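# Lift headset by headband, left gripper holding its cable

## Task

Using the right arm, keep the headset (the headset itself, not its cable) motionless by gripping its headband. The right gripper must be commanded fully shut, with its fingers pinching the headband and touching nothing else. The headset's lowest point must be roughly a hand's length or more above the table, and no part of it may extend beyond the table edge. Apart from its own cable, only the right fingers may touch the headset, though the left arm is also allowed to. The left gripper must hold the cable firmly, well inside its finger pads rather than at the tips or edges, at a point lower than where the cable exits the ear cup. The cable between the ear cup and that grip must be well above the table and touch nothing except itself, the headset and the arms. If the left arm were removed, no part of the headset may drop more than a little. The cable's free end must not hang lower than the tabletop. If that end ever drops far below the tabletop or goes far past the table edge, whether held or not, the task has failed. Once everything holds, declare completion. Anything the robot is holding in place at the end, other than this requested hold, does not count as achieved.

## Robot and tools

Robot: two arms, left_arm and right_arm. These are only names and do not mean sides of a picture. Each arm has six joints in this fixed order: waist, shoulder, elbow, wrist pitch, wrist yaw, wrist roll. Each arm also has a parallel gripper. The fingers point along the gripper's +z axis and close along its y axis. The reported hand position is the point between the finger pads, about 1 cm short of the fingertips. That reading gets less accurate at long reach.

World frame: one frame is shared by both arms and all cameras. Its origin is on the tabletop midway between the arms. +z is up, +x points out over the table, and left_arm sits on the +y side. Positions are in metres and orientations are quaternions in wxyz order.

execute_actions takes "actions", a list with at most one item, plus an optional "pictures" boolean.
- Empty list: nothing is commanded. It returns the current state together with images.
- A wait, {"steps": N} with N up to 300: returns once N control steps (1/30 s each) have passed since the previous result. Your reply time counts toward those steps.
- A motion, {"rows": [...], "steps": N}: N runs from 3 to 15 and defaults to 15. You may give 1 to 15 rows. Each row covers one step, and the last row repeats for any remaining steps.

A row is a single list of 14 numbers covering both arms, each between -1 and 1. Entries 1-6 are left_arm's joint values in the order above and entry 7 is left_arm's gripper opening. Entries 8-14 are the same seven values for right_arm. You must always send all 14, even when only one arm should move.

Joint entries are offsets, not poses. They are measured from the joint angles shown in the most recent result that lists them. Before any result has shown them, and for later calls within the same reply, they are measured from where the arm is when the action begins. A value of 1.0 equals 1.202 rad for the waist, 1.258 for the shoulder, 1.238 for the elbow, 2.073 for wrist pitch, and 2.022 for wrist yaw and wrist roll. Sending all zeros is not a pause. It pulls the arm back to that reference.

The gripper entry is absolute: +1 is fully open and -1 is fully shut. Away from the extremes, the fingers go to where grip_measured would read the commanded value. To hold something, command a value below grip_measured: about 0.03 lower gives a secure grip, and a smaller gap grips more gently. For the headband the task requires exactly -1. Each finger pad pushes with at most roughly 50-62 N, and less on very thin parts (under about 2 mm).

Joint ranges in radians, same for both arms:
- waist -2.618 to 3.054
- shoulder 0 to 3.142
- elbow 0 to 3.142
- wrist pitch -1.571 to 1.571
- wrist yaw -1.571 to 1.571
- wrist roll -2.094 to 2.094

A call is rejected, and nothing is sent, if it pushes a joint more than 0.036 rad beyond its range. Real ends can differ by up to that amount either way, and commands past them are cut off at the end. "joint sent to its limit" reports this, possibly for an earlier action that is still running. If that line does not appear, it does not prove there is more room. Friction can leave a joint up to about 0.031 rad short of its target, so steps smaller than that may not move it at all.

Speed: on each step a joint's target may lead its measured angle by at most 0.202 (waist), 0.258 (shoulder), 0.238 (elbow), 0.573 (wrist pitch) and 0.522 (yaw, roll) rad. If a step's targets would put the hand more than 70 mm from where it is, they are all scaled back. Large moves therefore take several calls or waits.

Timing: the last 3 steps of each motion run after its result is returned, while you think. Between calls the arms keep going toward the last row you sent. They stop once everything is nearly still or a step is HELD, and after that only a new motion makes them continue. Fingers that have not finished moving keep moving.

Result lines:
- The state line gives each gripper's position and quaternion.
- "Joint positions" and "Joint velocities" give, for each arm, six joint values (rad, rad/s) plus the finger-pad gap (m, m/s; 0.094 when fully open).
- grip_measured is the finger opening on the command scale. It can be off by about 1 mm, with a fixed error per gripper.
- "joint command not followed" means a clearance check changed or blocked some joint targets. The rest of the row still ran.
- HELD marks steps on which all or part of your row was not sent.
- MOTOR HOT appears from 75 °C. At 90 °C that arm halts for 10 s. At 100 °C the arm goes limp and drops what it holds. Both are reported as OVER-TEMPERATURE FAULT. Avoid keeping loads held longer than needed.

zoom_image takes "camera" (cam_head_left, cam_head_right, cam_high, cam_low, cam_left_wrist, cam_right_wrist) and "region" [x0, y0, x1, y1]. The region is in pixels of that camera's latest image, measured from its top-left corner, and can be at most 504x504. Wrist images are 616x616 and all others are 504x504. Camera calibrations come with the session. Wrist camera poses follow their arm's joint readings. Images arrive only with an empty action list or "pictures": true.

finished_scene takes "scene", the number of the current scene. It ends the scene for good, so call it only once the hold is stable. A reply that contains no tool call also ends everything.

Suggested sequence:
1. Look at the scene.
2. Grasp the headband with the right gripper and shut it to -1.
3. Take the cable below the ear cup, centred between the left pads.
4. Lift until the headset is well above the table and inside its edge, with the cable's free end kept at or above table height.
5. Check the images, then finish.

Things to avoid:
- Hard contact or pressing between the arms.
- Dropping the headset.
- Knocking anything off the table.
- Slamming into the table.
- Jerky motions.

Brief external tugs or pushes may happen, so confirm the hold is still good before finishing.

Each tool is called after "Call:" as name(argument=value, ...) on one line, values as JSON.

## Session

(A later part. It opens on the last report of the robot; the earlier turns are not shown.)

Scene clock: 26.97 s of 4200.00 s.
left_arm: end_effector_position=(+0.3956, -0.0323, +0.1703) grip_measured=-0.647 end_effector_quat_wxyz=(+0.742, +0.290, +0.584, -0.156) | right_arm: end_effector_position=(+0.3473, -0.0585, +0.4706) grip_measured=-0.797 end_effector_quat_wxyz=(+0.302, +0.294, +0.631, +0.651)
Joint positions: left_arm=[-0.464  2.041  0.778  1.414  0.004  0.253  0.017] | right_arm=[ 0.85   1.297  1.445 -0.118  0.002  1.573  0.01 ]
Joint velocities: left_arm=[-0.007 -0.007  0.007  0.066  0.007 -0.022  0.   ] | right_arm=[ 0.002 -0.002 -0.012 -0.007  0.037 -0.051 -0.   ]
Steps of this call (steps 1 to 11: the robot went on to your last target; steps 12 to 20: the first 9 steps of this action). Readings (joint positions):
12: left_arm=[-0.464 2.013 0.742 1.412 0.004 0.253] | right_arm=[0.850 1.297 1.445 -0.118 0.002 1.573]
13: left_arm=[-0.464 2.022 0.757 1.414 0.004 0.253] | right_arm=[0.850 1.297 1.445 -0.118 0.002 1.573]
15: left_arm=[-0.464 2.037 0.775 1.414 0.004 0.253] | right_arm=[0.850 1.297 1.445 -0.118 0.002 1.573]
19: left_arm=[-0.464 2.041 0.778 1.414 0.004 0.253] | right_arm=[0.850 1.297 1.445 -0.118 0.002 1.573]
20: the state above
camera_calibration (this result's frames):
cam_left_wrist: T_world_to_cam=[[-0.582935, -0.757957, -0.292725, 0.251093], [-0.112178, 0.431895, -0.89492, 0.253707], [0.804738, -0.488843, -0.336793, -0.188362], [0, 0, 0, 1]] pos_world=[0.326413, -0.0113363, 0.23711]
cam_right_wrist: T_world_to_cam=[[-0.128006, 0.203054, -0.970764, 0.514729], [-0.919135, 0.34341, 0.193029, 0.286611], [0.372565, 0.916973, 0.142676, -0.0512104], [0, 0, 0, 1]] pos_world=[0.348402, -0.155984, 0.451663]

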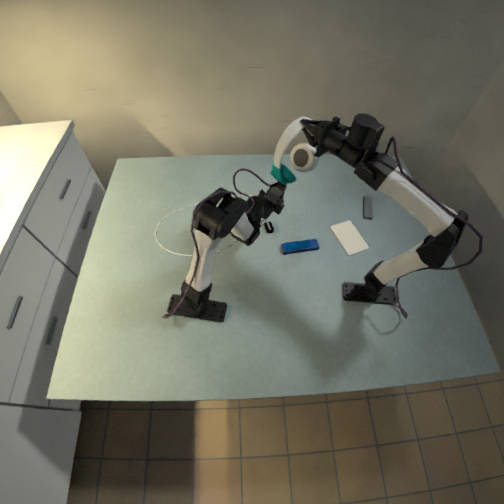

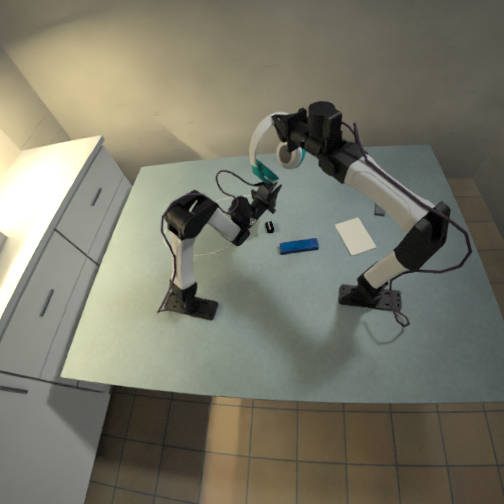

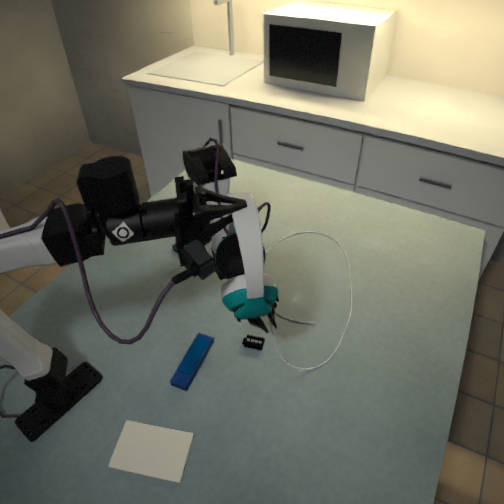

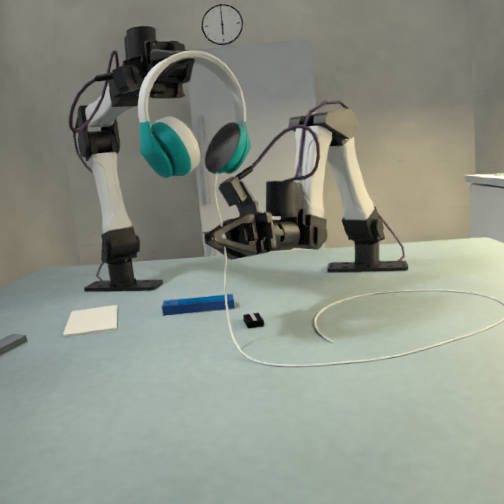

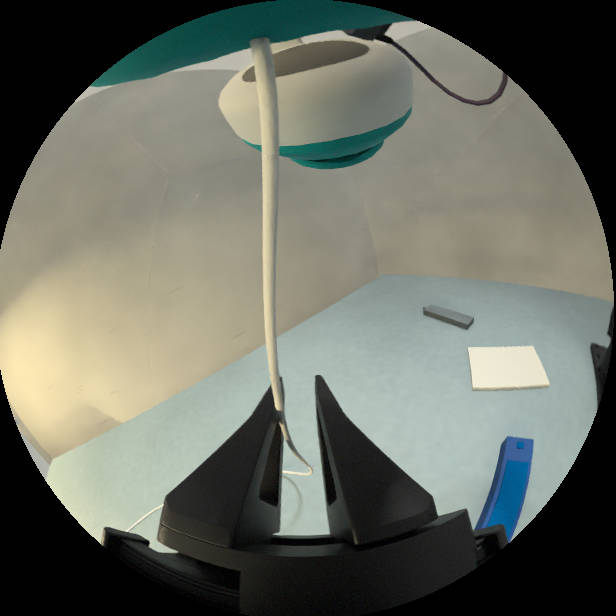

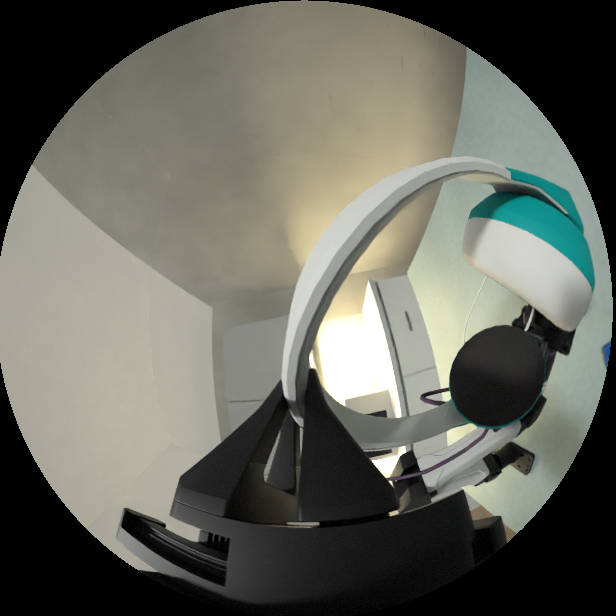

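Call:
execute_actions(actions=[{"rows": [[0,0,0,0,0,0,-0.72,0.008,-0.0135,0.02,0.0376,0,0,-1],[0,0,0,0,0,0,-0.78,0.008,-0.0135,0.02,0.0376,0,0,-1],[0,0,0,0,0,0,-0.84,0.008,-0.0135,0.02,0.0376,0,0,-1],[0,0,0,0,0,0,-0.9,0.008,-0.0135,0.02,0.0376,0,0,-1],[0,0,0,0,0,0,-0.94,0.008,-0.0135,0.02,0.0376,0,0,-1],[0,0,0,0,0,0,-0.97,0.008,-0.0135,0.02,0.0376,0,0,-1],[0,0,0,0,0,0,-1,0.008,-0.0135,0.02,0.0376,0,0,-1]], "steps": 15}], pictures=true)

Call:
zoom_image(camera="cam_left_wrist", region=[200, 300, 420, 520])

Call:
zoom_image(camera="cam_low", region=[170, 130, 330, 290])

Scene clock: 27.57 s of 4200.00 s.
left_arm: end_effector_position=(+0.3956, -0.0323, +0.1703) grip_measured=-0.972 end_effector_quat_wxyz=(+0.742, +0.290, +0.584, -0.156) | right_arm: end_effector_position=(+0.3473, -0.0585, +0.4706) grip_measured=-0.797 end_effector_quat_wxyz=(+0.302, +0.294, +0.631, +0.651)
Joint positions: left_arm=[-0.464  2.041  0.778  1.414  0.004  0.253  0.001] | right_arm=[ 0.85   1.297  1.445 -0.118  0.002  1.573  0.01 ]
Joint velocities: left_arm=[-0.002  0.012 -0.002 -0.051  0.037  0.051 -0.   ] | right_arm=[-0.012  0.012 -0.017 -0.007  0.051  0.022 -0.001]
Steps of this call (steps 1 to 3: the last 3 steps of your previous action; steps 4 to 6: the robot went on to your last target; steps 7 to 18: the first 12 steps of this action). Readings (joint positions):
7: left_arm=[-0.464 2.041 0.778 1.414 0.004 0.253] | right_arm=[0.850 1.297 1.445 -0.118 0.002 1.573]
8: left_arm=[-0.464 2.041 0.778 1.414 0.004 0.253] | right_arm=[0.850 1.297 1.445 -0.118 0.002 1.573]
10: left_arm=[-0.464 2.041 0.778 1.414 0.004 0.253] | right_arm=[0.850 1.297 1.445 -0.118 0.002 1.573]
14: left_arm=[-0.464 2.041 0.778 1.414 0.004 0.253] | right_arm=[0.850 1.297 1.445 -0.118 0.002 1.573]
18: the state above
camera_calibration (this result's frames):
cam_left_wrist: T_world_to_cam=[[-0.582935, -0.757957, -0.292725, 0.251093], [-0.112178, 0.431895, -0.89492, 0.253707], [0.804738, -0.488843, -0.336793, -0.188362], [0, 0, 0, 1]] pos_world=[0.326413, -0.0113363, 0.23711]
cam_right_wrist: T_world_to_cam=[[-0.128006, 0.203054, -0.970764, 0.514729], [-0.919135, 0.34341, 0.193029, 0.286611], [0.372565, 0.916973, 0.142676, -0.0512104], [0, 0, 0, 1]] pos_world=[0.348402, -0.155984, 0.451663]

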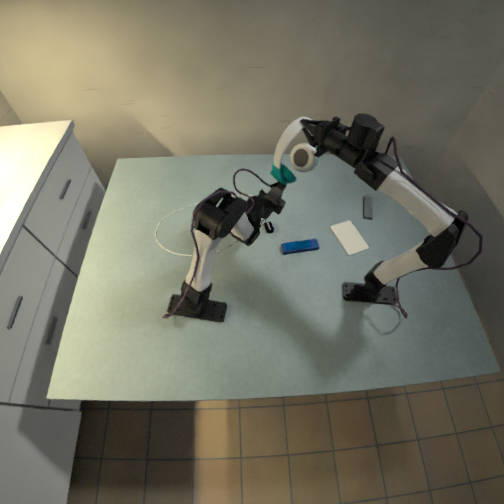

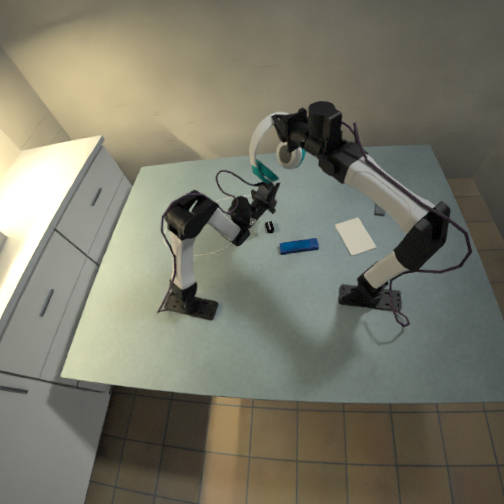

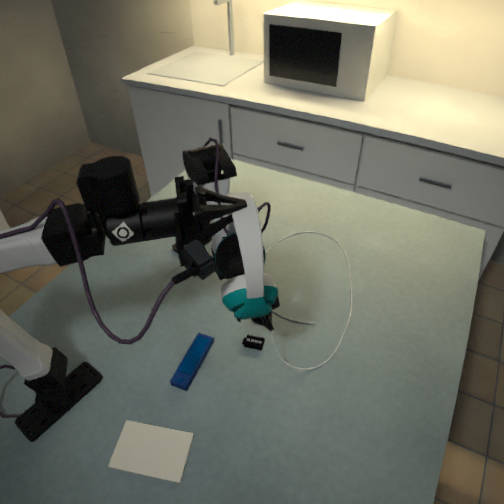

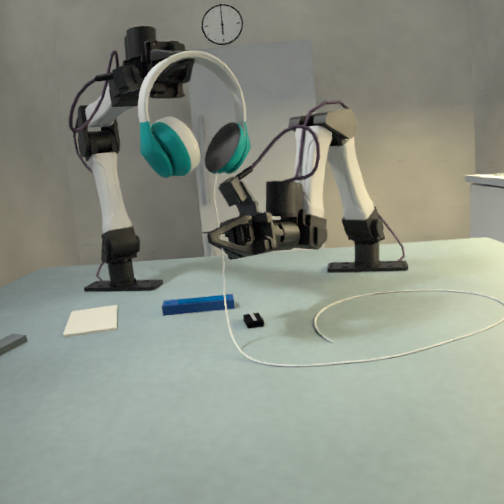

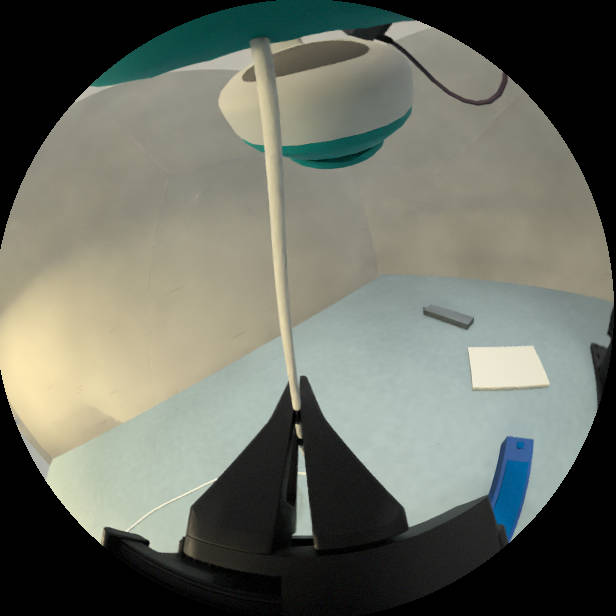

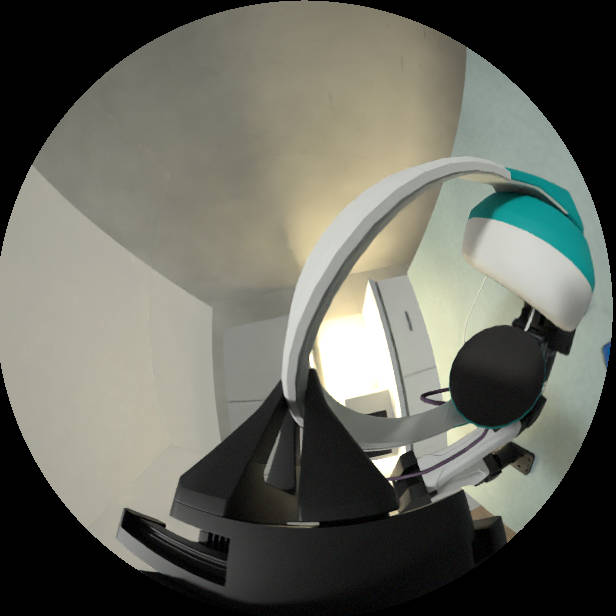

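Region (200, 300, 420, 520) of cam_left_wrist's 616x616 image, scaled by 2.291, with more detail than that image has.

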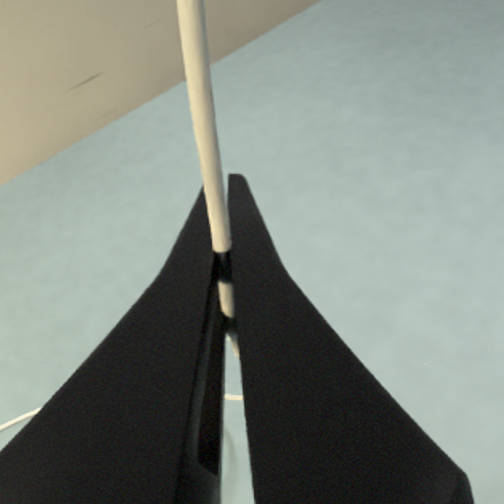

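Region (170, 130, 330, 290) of cam_low's 504x504 image, scaled by 3.150, with more detail than that image has.

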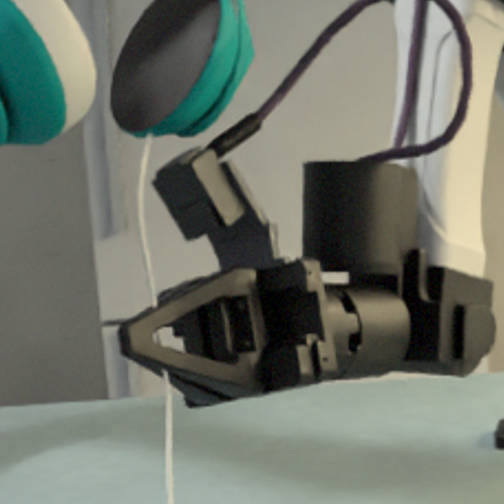

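Call:
execute_actions(actions=[{"steps": 10}], pictures=true)

Call:
zoom_image(camera="cam_high", region=[200, 250, 320, 370])

Call:
zoom_image(camera="cam_low", region=[190, 200, 270, 280])

Scene clock: 27.90 s of 4200.00 s.
left_arm: end_effector_position=(+0.3956, -0.0323, +0.1703) grip_measured=-0.972 end_effector_quat_wxyz=(+0.742, +0.290, +0.584, -0.156) | right_arm: end_effector_position=(+0.3473, -0.0585, +0.4706) grip_measured=-0.797 end_effector_quat_wxyz=(+0.302, +0.294, +0.631, +0.651)
Joint positions: left_arm=[-0.464  2.041  0.778  1.414  0.004  0.253  0.001] | right_arm=[ 0.85   1.297  1.445 -0.118  0.002  1.573  0.01 ]
Joint velocities: left_arm=[-0.012 -0.002  0.002 -0.007  0.022  0.022  0.   ] | right_arm=[-0.002 -0.012  0.002 -0.081  0.037 -0.022 -0.   ]
Kept back: nothing.
Steps of this call (steps 1 to 3: the last 3 steps of your previous action; steps 4 to 10: the robot went on to your last target). Readings (joint positions):
1: left_arm=[-0.464 2.041 0.778 1.414 0.004 0.253] | right_arm=[0.850 1.297 1.445 -0.118 0.002 1.573]
2: left_arm=[-0.464 2.041 0.778 1.414 0.004 0.253] | right_arm=[0.850 1.297 1.445 -0.118 0.002 1.573]
4: left_arm=[-0.464 2.041 0.778 1.414 0.004 0.253] | right_arm=[0.850 1.297 1.445 -0.118 0.002 1.573]
8: left_arm=[-0.464 2.041 0.778 1.414 0.004 0.253] | right_arm=[0.850 1.297 1.445 -0.118 0.002 1.573]
10: the state above
camera_calibration (this result's frames):
cam_left_wrist: T_world_to_cam=[[-0.582935, -0.757957, -0.292725, 0.251093], [-0.112178, 0.431895, -0.89492, 0.253707], [0.804738, -0.488843, -0.336793, -0.188362], [0, 0, 0, 1]] pos_world=[0.326413, -0.0113363, 0.23711]
cam_right_wrist: T_world_to_cam=[[-0.128006, 0.203054, -0.970764, 0.514729], [-0.919135, 0.34341, 0.193029, 0.286611], [0.372565, 0.916973, 0.142676, -0.0512104], [0, 0, 0, 1]] pos_world=[0.348402, -0.155984, 0.451663]

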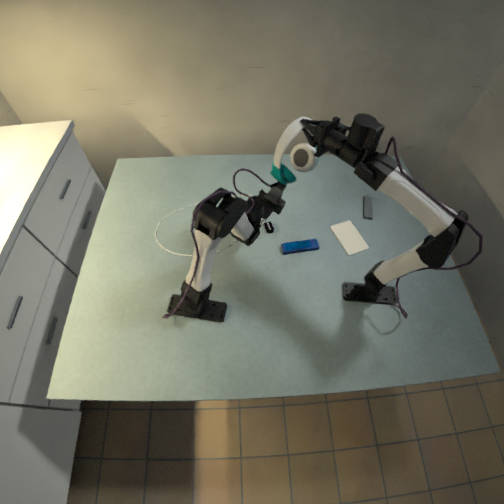

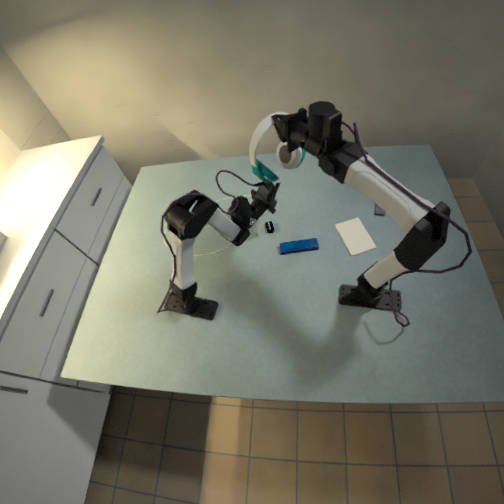

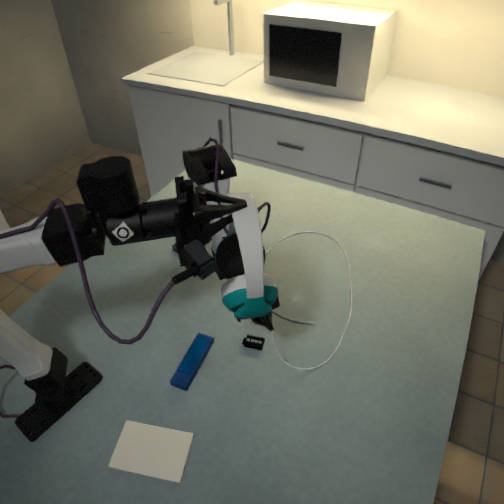

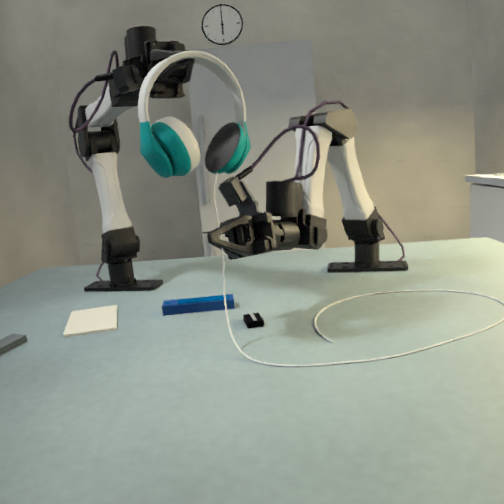

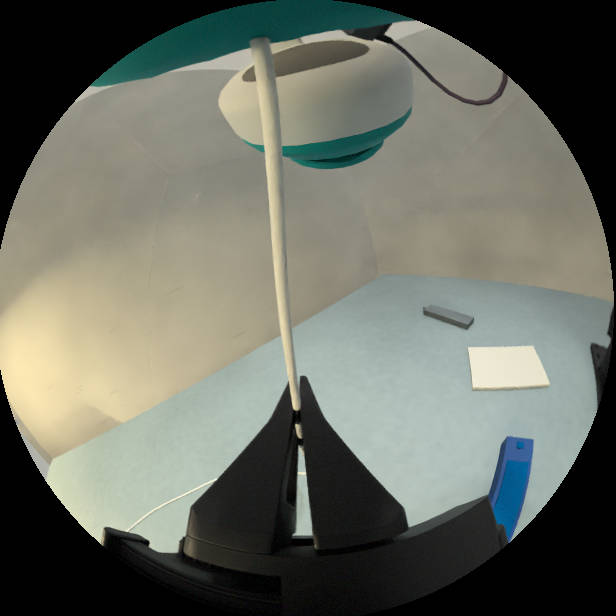

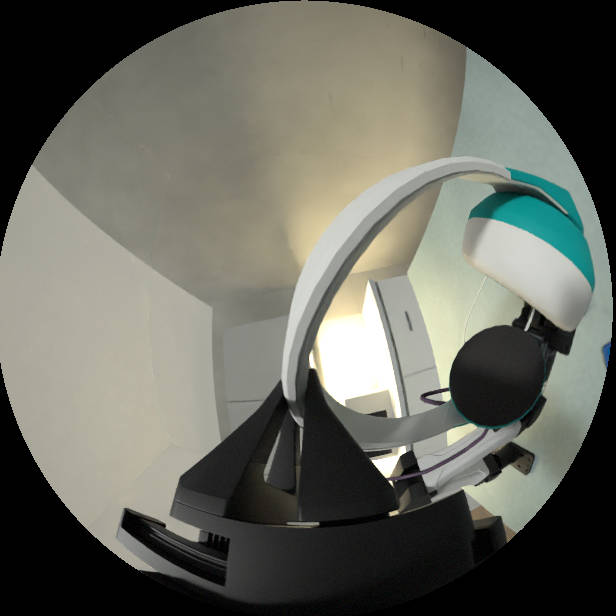

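Region (200, 250, 320, 370) of cam_high's 504x504 image, scaled by 4.200, with more detail than that image has.

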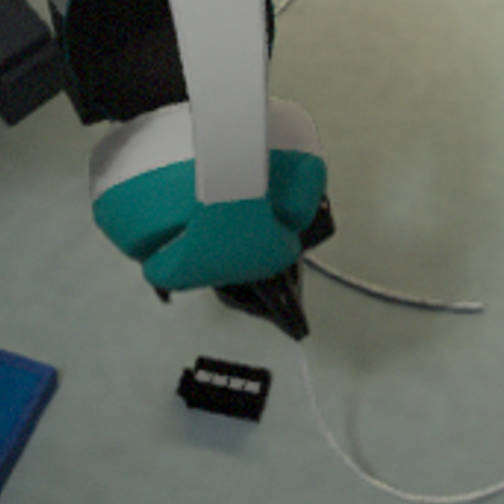

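Region (190, 200, 270, 280) of cam_low's 504x504 image, scaled by 6.300, with more detail than that image has.

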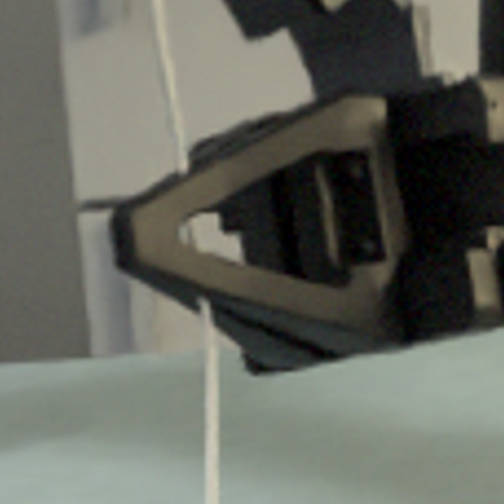

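Call:
execute_actions(actions=[{"rows": [[0,0,0,0,0,0,-0.85,0.008,-0.0135,0.02,0.0376,0,0,-1],[0,0,0,0,0,0,-0.75,0.008,-0.0135,0.02,0.0376,0,0,-1],[0,0,0,0,0,0,-0.75,0.008,-0.0135,0.02,0.0376,0,0,-1],[0,0,0,0,0,0,-0.75,0.008,-0.0135,0.02,0.0376,0,0,-1],[0,-0.025,-0.03,0,0,0,-0.75,0.008,-0.0135,0.02,0.0376,0,0,-1],[0,-0.04,-0.048,0,0,0,-0.75,0.008,-0.0135,0.02,0.0376,0,0,-1],[0,-0.052,-0.06,0,0,0,-0.75,0.008,-0.0135,0.02,0.0376,0,0,-1]], "steps": 15}], pictures=true)

Call:
zoom_image(camera="cam_left_wrist", region=[200, 300, 420, 520])

Scene clock: 29.87 s of 4200.00 s.
left_arm: end_effector_position=(+0.3850, -0.0240, +0.1815) grip_measured=-0.753 end_effector_quat_wxyz=(+0.746, +0.288, +0.579, -0.157) | right_arm: end_effector_position=(+0.3473, -0.0585, +0.4706) grip_measured=-0.797 end_effector_quat_wxyz=(+0.302, +0.294, +0.631, +0.651)
Joint positions: left_arm=[-0.464  1.98   0.725  1.419  0.004  0.253  0.012] | right_arm=[ 0.85   1.297  1.445 -0.118  0.002  1.573  0.01 ]
Joint velocities: left_arm=[ 0.002 -0.022 -0.012  0.022 -0.095  0.051 -0.002] | right_arm=[ 0.012  0.002 -0.002 -0.007  0.022 -0.022 -0.   ]
Steps of this call (steps 1 to 15: the robot went on to your last target; steps 16 to 47: nothing new was sent; steps 48 to 59: the first 12 steps of this action). Readings (joint positions):
48: left_arm=[-0.464 2.041 0.778 1.414 0.004 0.253] | right_arm=[0.850 1.297 1.445 -0.118 0.002 1.573]
49: left_arm=[-0.464 2.041 0.778 1.414 0.004 0.253] | right_arm=[0.850 1.297 1.445 -0.118 0.002 1.573]
51: left_arm=[-0.464 2.041 0.778 1.414 0.004 0.253] | right_arm=[0.850 1.297 1.445 -0.118 0.002 1.573]
55: left_arm=[-0.464 2.002 0.736 1.413 0.004 0.253] | right_arm=[0.850 1.297 1.445 -0.118 0.002 1.573]
59: the state above
camera_calibration (this result's frames):
cam_left_wrist: T_world_to_cam=[[-0.579859, -0.760367, -0.292584, 0.253222], [-0.102748, 0.424506, -0.899576, 0.256], [0.808212, -0.491565, -0.32428, -0.175676], [0, 0, 0, 1]] pos_world=[0.31512, -0.00248806, 0.247411]
cam_right_wrist: T_world_to_cam=[[-0.128006, 0.203054, -0.970764, 0.514729], [-0.919135, 0.34341, 0.193029, 0.286611], [0.372565, 0.916973, 0.142676, -0.0512104], [0, 0, 0, 1]] pos_world=[0.348402, -0.155984, 0.451663]

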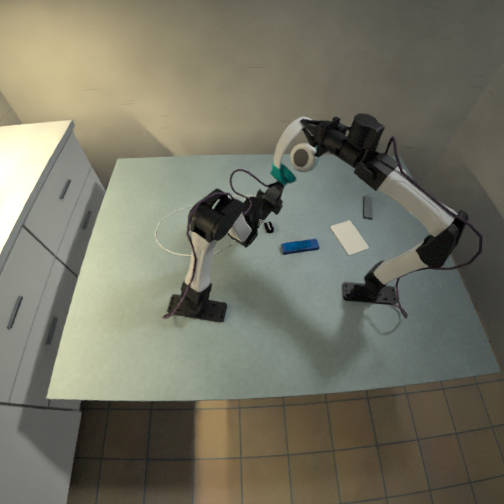

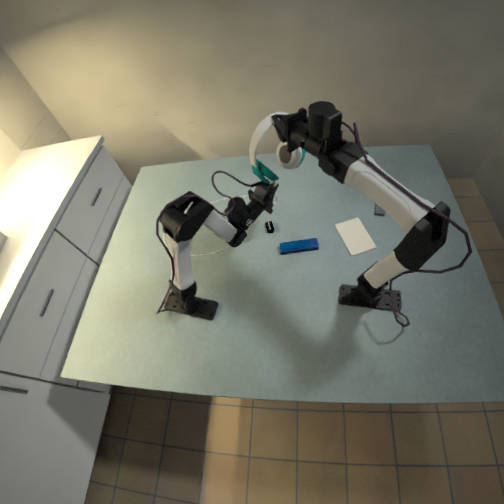

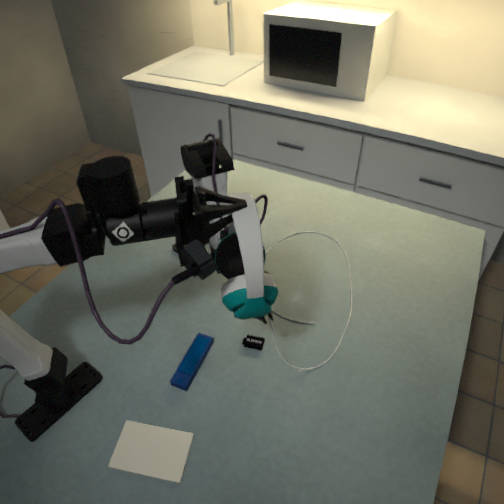

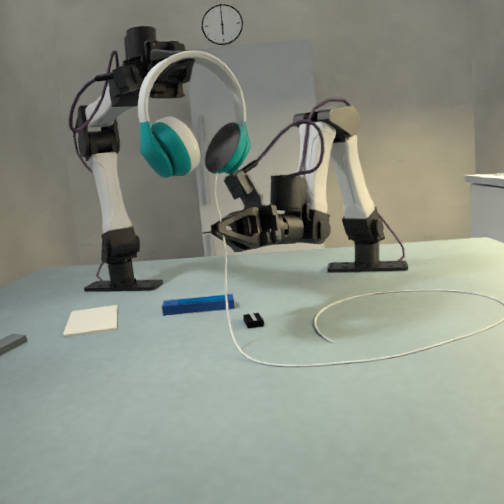

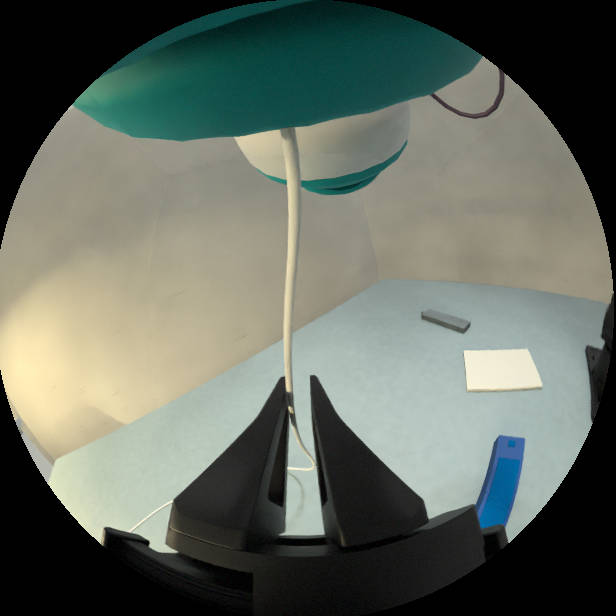

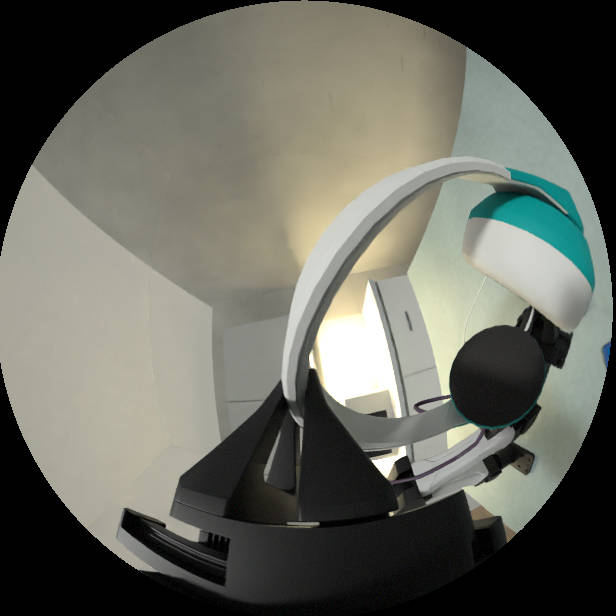

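Region (200, 300, 420, 520) of cam_left_wrist's 616x616 image, scaled by 2.291, with more detail than that image has.

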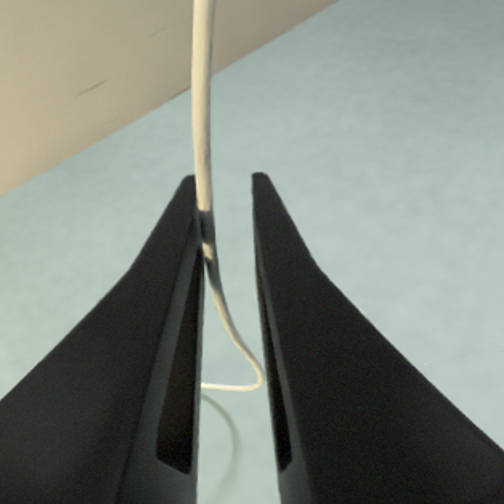

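Call:
execute_actions(actions=[{"rows": [[0,0.02,0,0,0,0,-0.75,0.008,-0.0135,0.02,0.0376,0,0,-1],[0,0.035,0,0,0,0,-0.75,0.008,-0.0135,0.02,0.0376,0,0,-1],[0,0.046,0,0,0,0,-0.75,0.008,-0.0135,0.02,0.0376,0,0,-1]], "steps": 10}], pictures=true)

Call:
zoom_image(camera="cam_left_wrist", region=[200, 300, 420, 520])

Scene clock: 30.43 s of 4200.00 s.
left_arm: end_effector_position=(+0.3866, -0.0252, +0.1642) grip_measured=-0.753 end_effector_quat_wxyz=(+0.736, +0.293, +0.590, -0.155) | right_arm: end_effector_position=(+0.3473, -0.0585, +0.4706) grip_measured=-0.797 end_effector_quat_wxyz=(+0.302, +0.294, +0.631, +0.651)
Joint positions: left_arm=[-0.464  2.02   0.725  1.427  0.004  0.253  0.012] | right_arm=[ 0.85   1.297  1.445 -0.118  0.002  1.573  0.01 ]
Joint velocities: left_arm=[-0.007  0.105  0.012 -0.095  0.051  0.007  0.001] | right_arm=[-0.002  0.012  0.007  0.007 -0.007 -0.037 -0.001]
Steps of this call (steps 1 to 3: the last 3 steps of your previous action; steps 4 to 10: the robot went on to your last target; steps 11 to 17: the first 7 steps of this action). Readings (joint positions):
11: left_arm=[-0.464 1.980 0.725 1.420 0.004 0.253] | right_arm=[0.850 1.297 1.445 -0.118 0.002 1.573]
12: left_arm=[-0.464 1.983 0.725 1.422 0.004 0.253] | right_arm=[0.850 1.297 1.445 -0.118 0.002 1.573]
14: left_arm=[-0.464 1.998 0.725 1.430 0.004 0.253] | right_arm=[0.850 1.297 1.445 -0.118 0.002 1.573]
17: the state above
camera_calibration (this result's frames):
cam_left_wrist: T_world_to_cam=[[-0.587155, -0.754651, -0.292834, 0.251153], [-0.125029, 0.441965, -0.888276, 0.248384], [0.799761, -0.484943, -0.353855, -0.174929], [0, 0, 0, 1]] pos_world=[0.318422, -0.00507536, 0.23228]
cam_right_wrist: T_world_to_cam=[[-0.128006, 0.203054, -0.970764, 0.514729], [-0.919135, 0.34341, 0.193029, 0.286611], [0.372565, 0.916973, 0.142676, -0.0512104], [0, 0, 0, 1]] pos_world=[0.348402, -0.155984, 0.451663]

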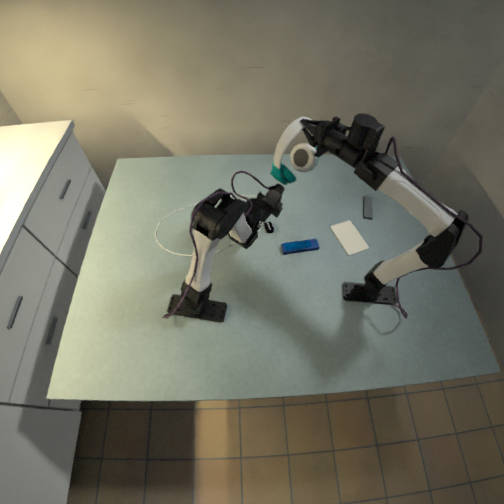

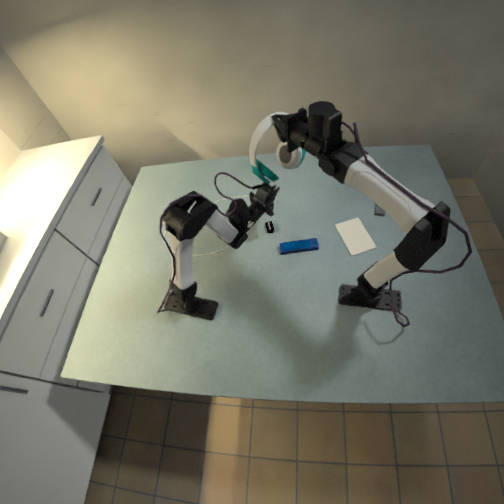

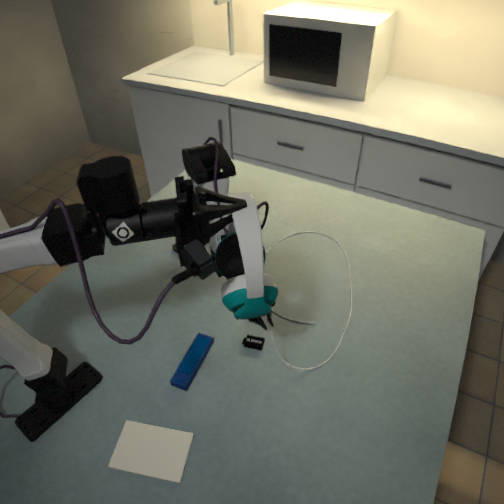

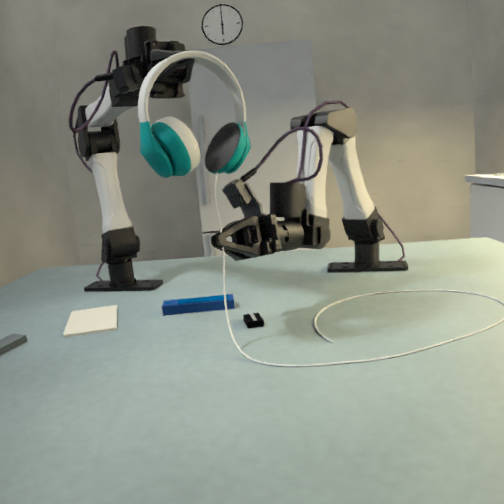

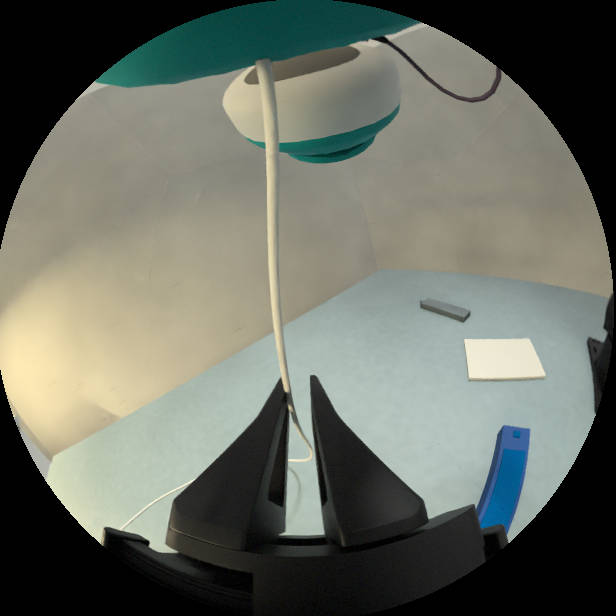

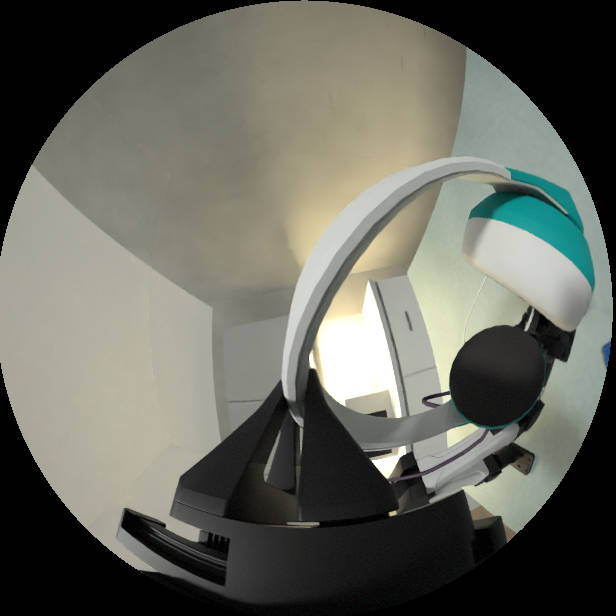

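Region (200, 300, 420, 520) of cam_left_wrist's 616x616 image, scaled by 2.291, with more detail than that image has.

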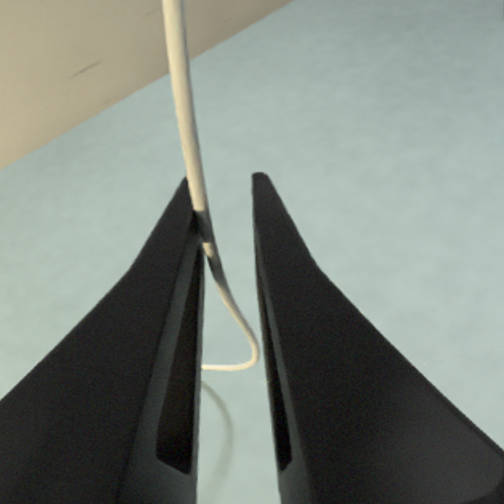

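Call:
execute_actions(actions=[{"rows": [[0,0.005,0,0,0,0,-0.8,0.008,-0.0135,0.02,0.0376,0,0,-1],[0,0.005,0,0,0,0,-0.85,0.008,-0.0135,0.02,0.0376,0,0,-1],[0,0.005,0,0,0,0,-0.9,0.008,-0.0135,0.02,0.0376,0,0,-1],[0,0.005,0,0,0,0,-0.94,0.008,-0.0135,0.02,0.0376,0,0,-1],[0,0.005,0,0,0,0,-0.97,0.008,-0.0135,0.02,0.0376,0,0,-1],[0,0.005,0,0,0,0,-1,0.008,-0.0135,0.02,0.0376,0,0,-1]], "steps": 15}], pictures=true)

Call:
zoom_image(camera="cam_left_wrist", region=[200, 300, 420, 520])

Call:
zoom_image(camera="cam_low", region=[170, 130, 330, 290])

Scene clock: 31.07 s of 4200.00 s.
left_arm: end_effector_position=(+0.3868, -0.0254, +0.1622) grip_measured=-0.964 end_effector_quat_wxyz=(+0.735, +0.294, +0.592, -0.155) | right_arm: end_effector_position=(+0.3473, -0.0585, +0.4706) grip_measured=-0.797 end_effector_quat_wxyz=(+0.302, +0.294, +0.631, +0.651)
Joint positions: left_arm=[-0.464  2.024  0.725  1.427  0.004  0.253  0.002] | right_arm=[ 0.85   1.297  1.445 -0.118  0.002  1.573  0.01 ]
Joint velocities: left_arm=[-0.007  0.002 -0.002  0.022 -0.051 -0.007  0.   ] | right_arm=[-0.017  0.007  0.022  0.066  0.007  0.037 -0.   ]
Steps of this call (steps 1 to 3: the last 3 steps of your previous action; steps 4 to 7: the robot went on to your last target; steps 8 to 19: the first 12 steps of this action). Readings (joint positions):
8: left_arm=[-0.464 2.024 0.725 1.426 0.004 0.253] | right_arm=[0.850 1.297 1.445 -0.118 0.002 1.573]
9: left_arm=[-0.464 2.024 0.725 1.426 0.004 0.253] | right_arm=[0.850 1.297 1.445 -0.118 0.002 1.573]
11: left_arm=[-0.464 2.024 0.725 1.427 0.004 0.253] | right_arm=[0.850 1.297 1.445 -0.118 0.002 1.573]
15: left_arm=[-0.464 2.024 0.725 1.427 0.004 0.253] | right_arm=[0.850 1.297 1.445 -0.118 0.002 1.573]
19: the state above
camera_calibration (this result's frames):
cam_left_wrist: T_world_to_cam=[[-0.58821, -0.753824, -0.292846, 0.250989], [-0.128227, 0.44447, -0.886569, 0.247685], [0.798478, -0.483938, -0.358102, -0.174635], [0, 0, 0, 1]] pos_world=[0.318836, -0.00539986, 0.230554]
cam_right_wrist: T_world_to_cam=[[-0.128006, 0.203054, -0.970764, 0.514729], [-0.919135, 0.34341, 0.193029, 0.286611], [0.372565, 0.916973, 0.142676, -0.0512104], [0, 0, 0, 1]] pos_world=[0.348402, -0.155984, 0.451663]

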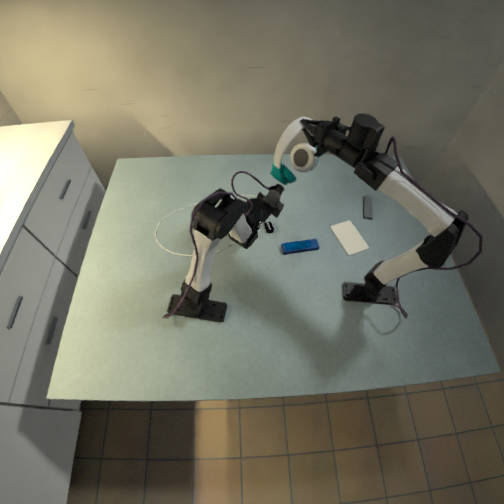

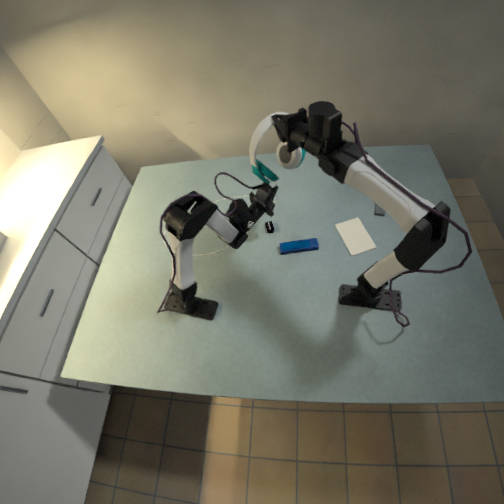

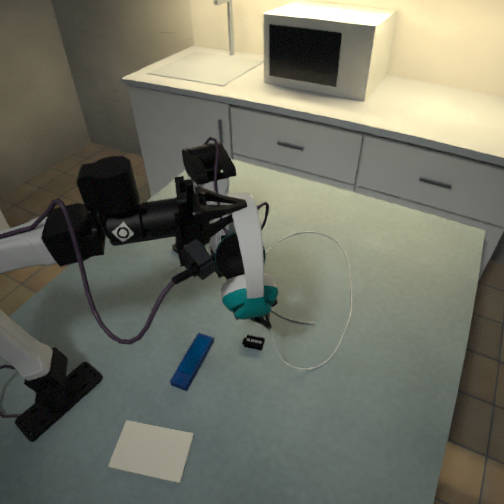

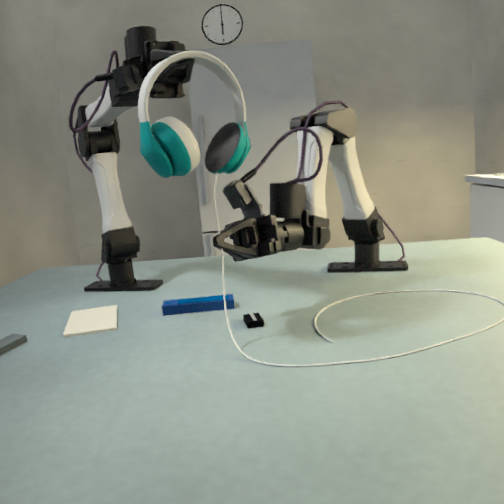

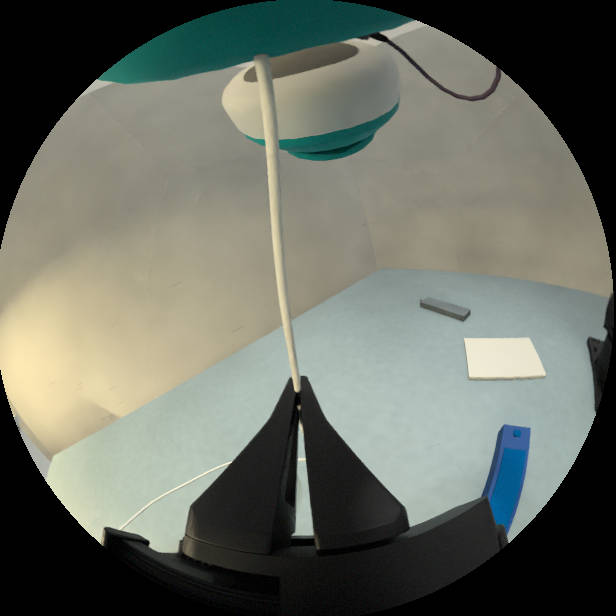

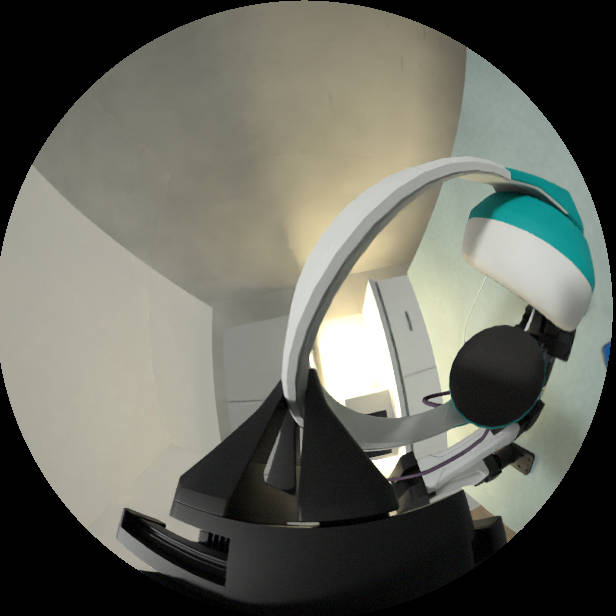

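Region (200, 300, 420, 520) of cam_left_wrist's 616x616 image, scaled by 2.291, with more detail than that image has.

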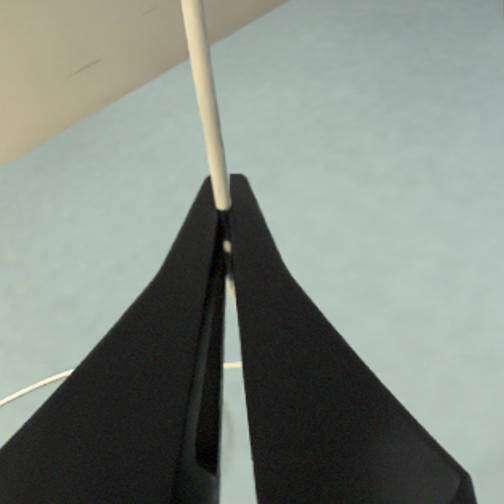

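Region (170, 130, 330, 290) of cam_low's 504x504 image, scaled by 3.150, with more detail than that image has.

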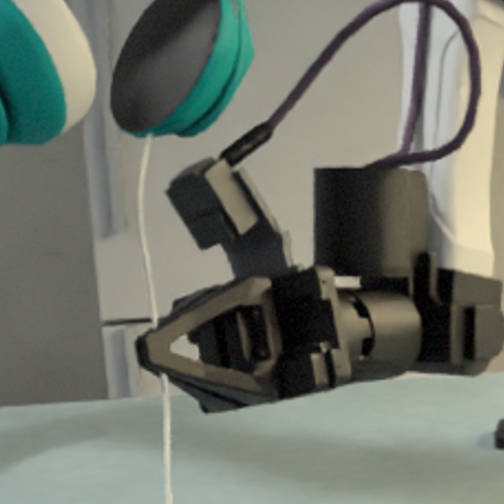

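Call:
finished_scene(scene=2)

The scene is finished: the task was done.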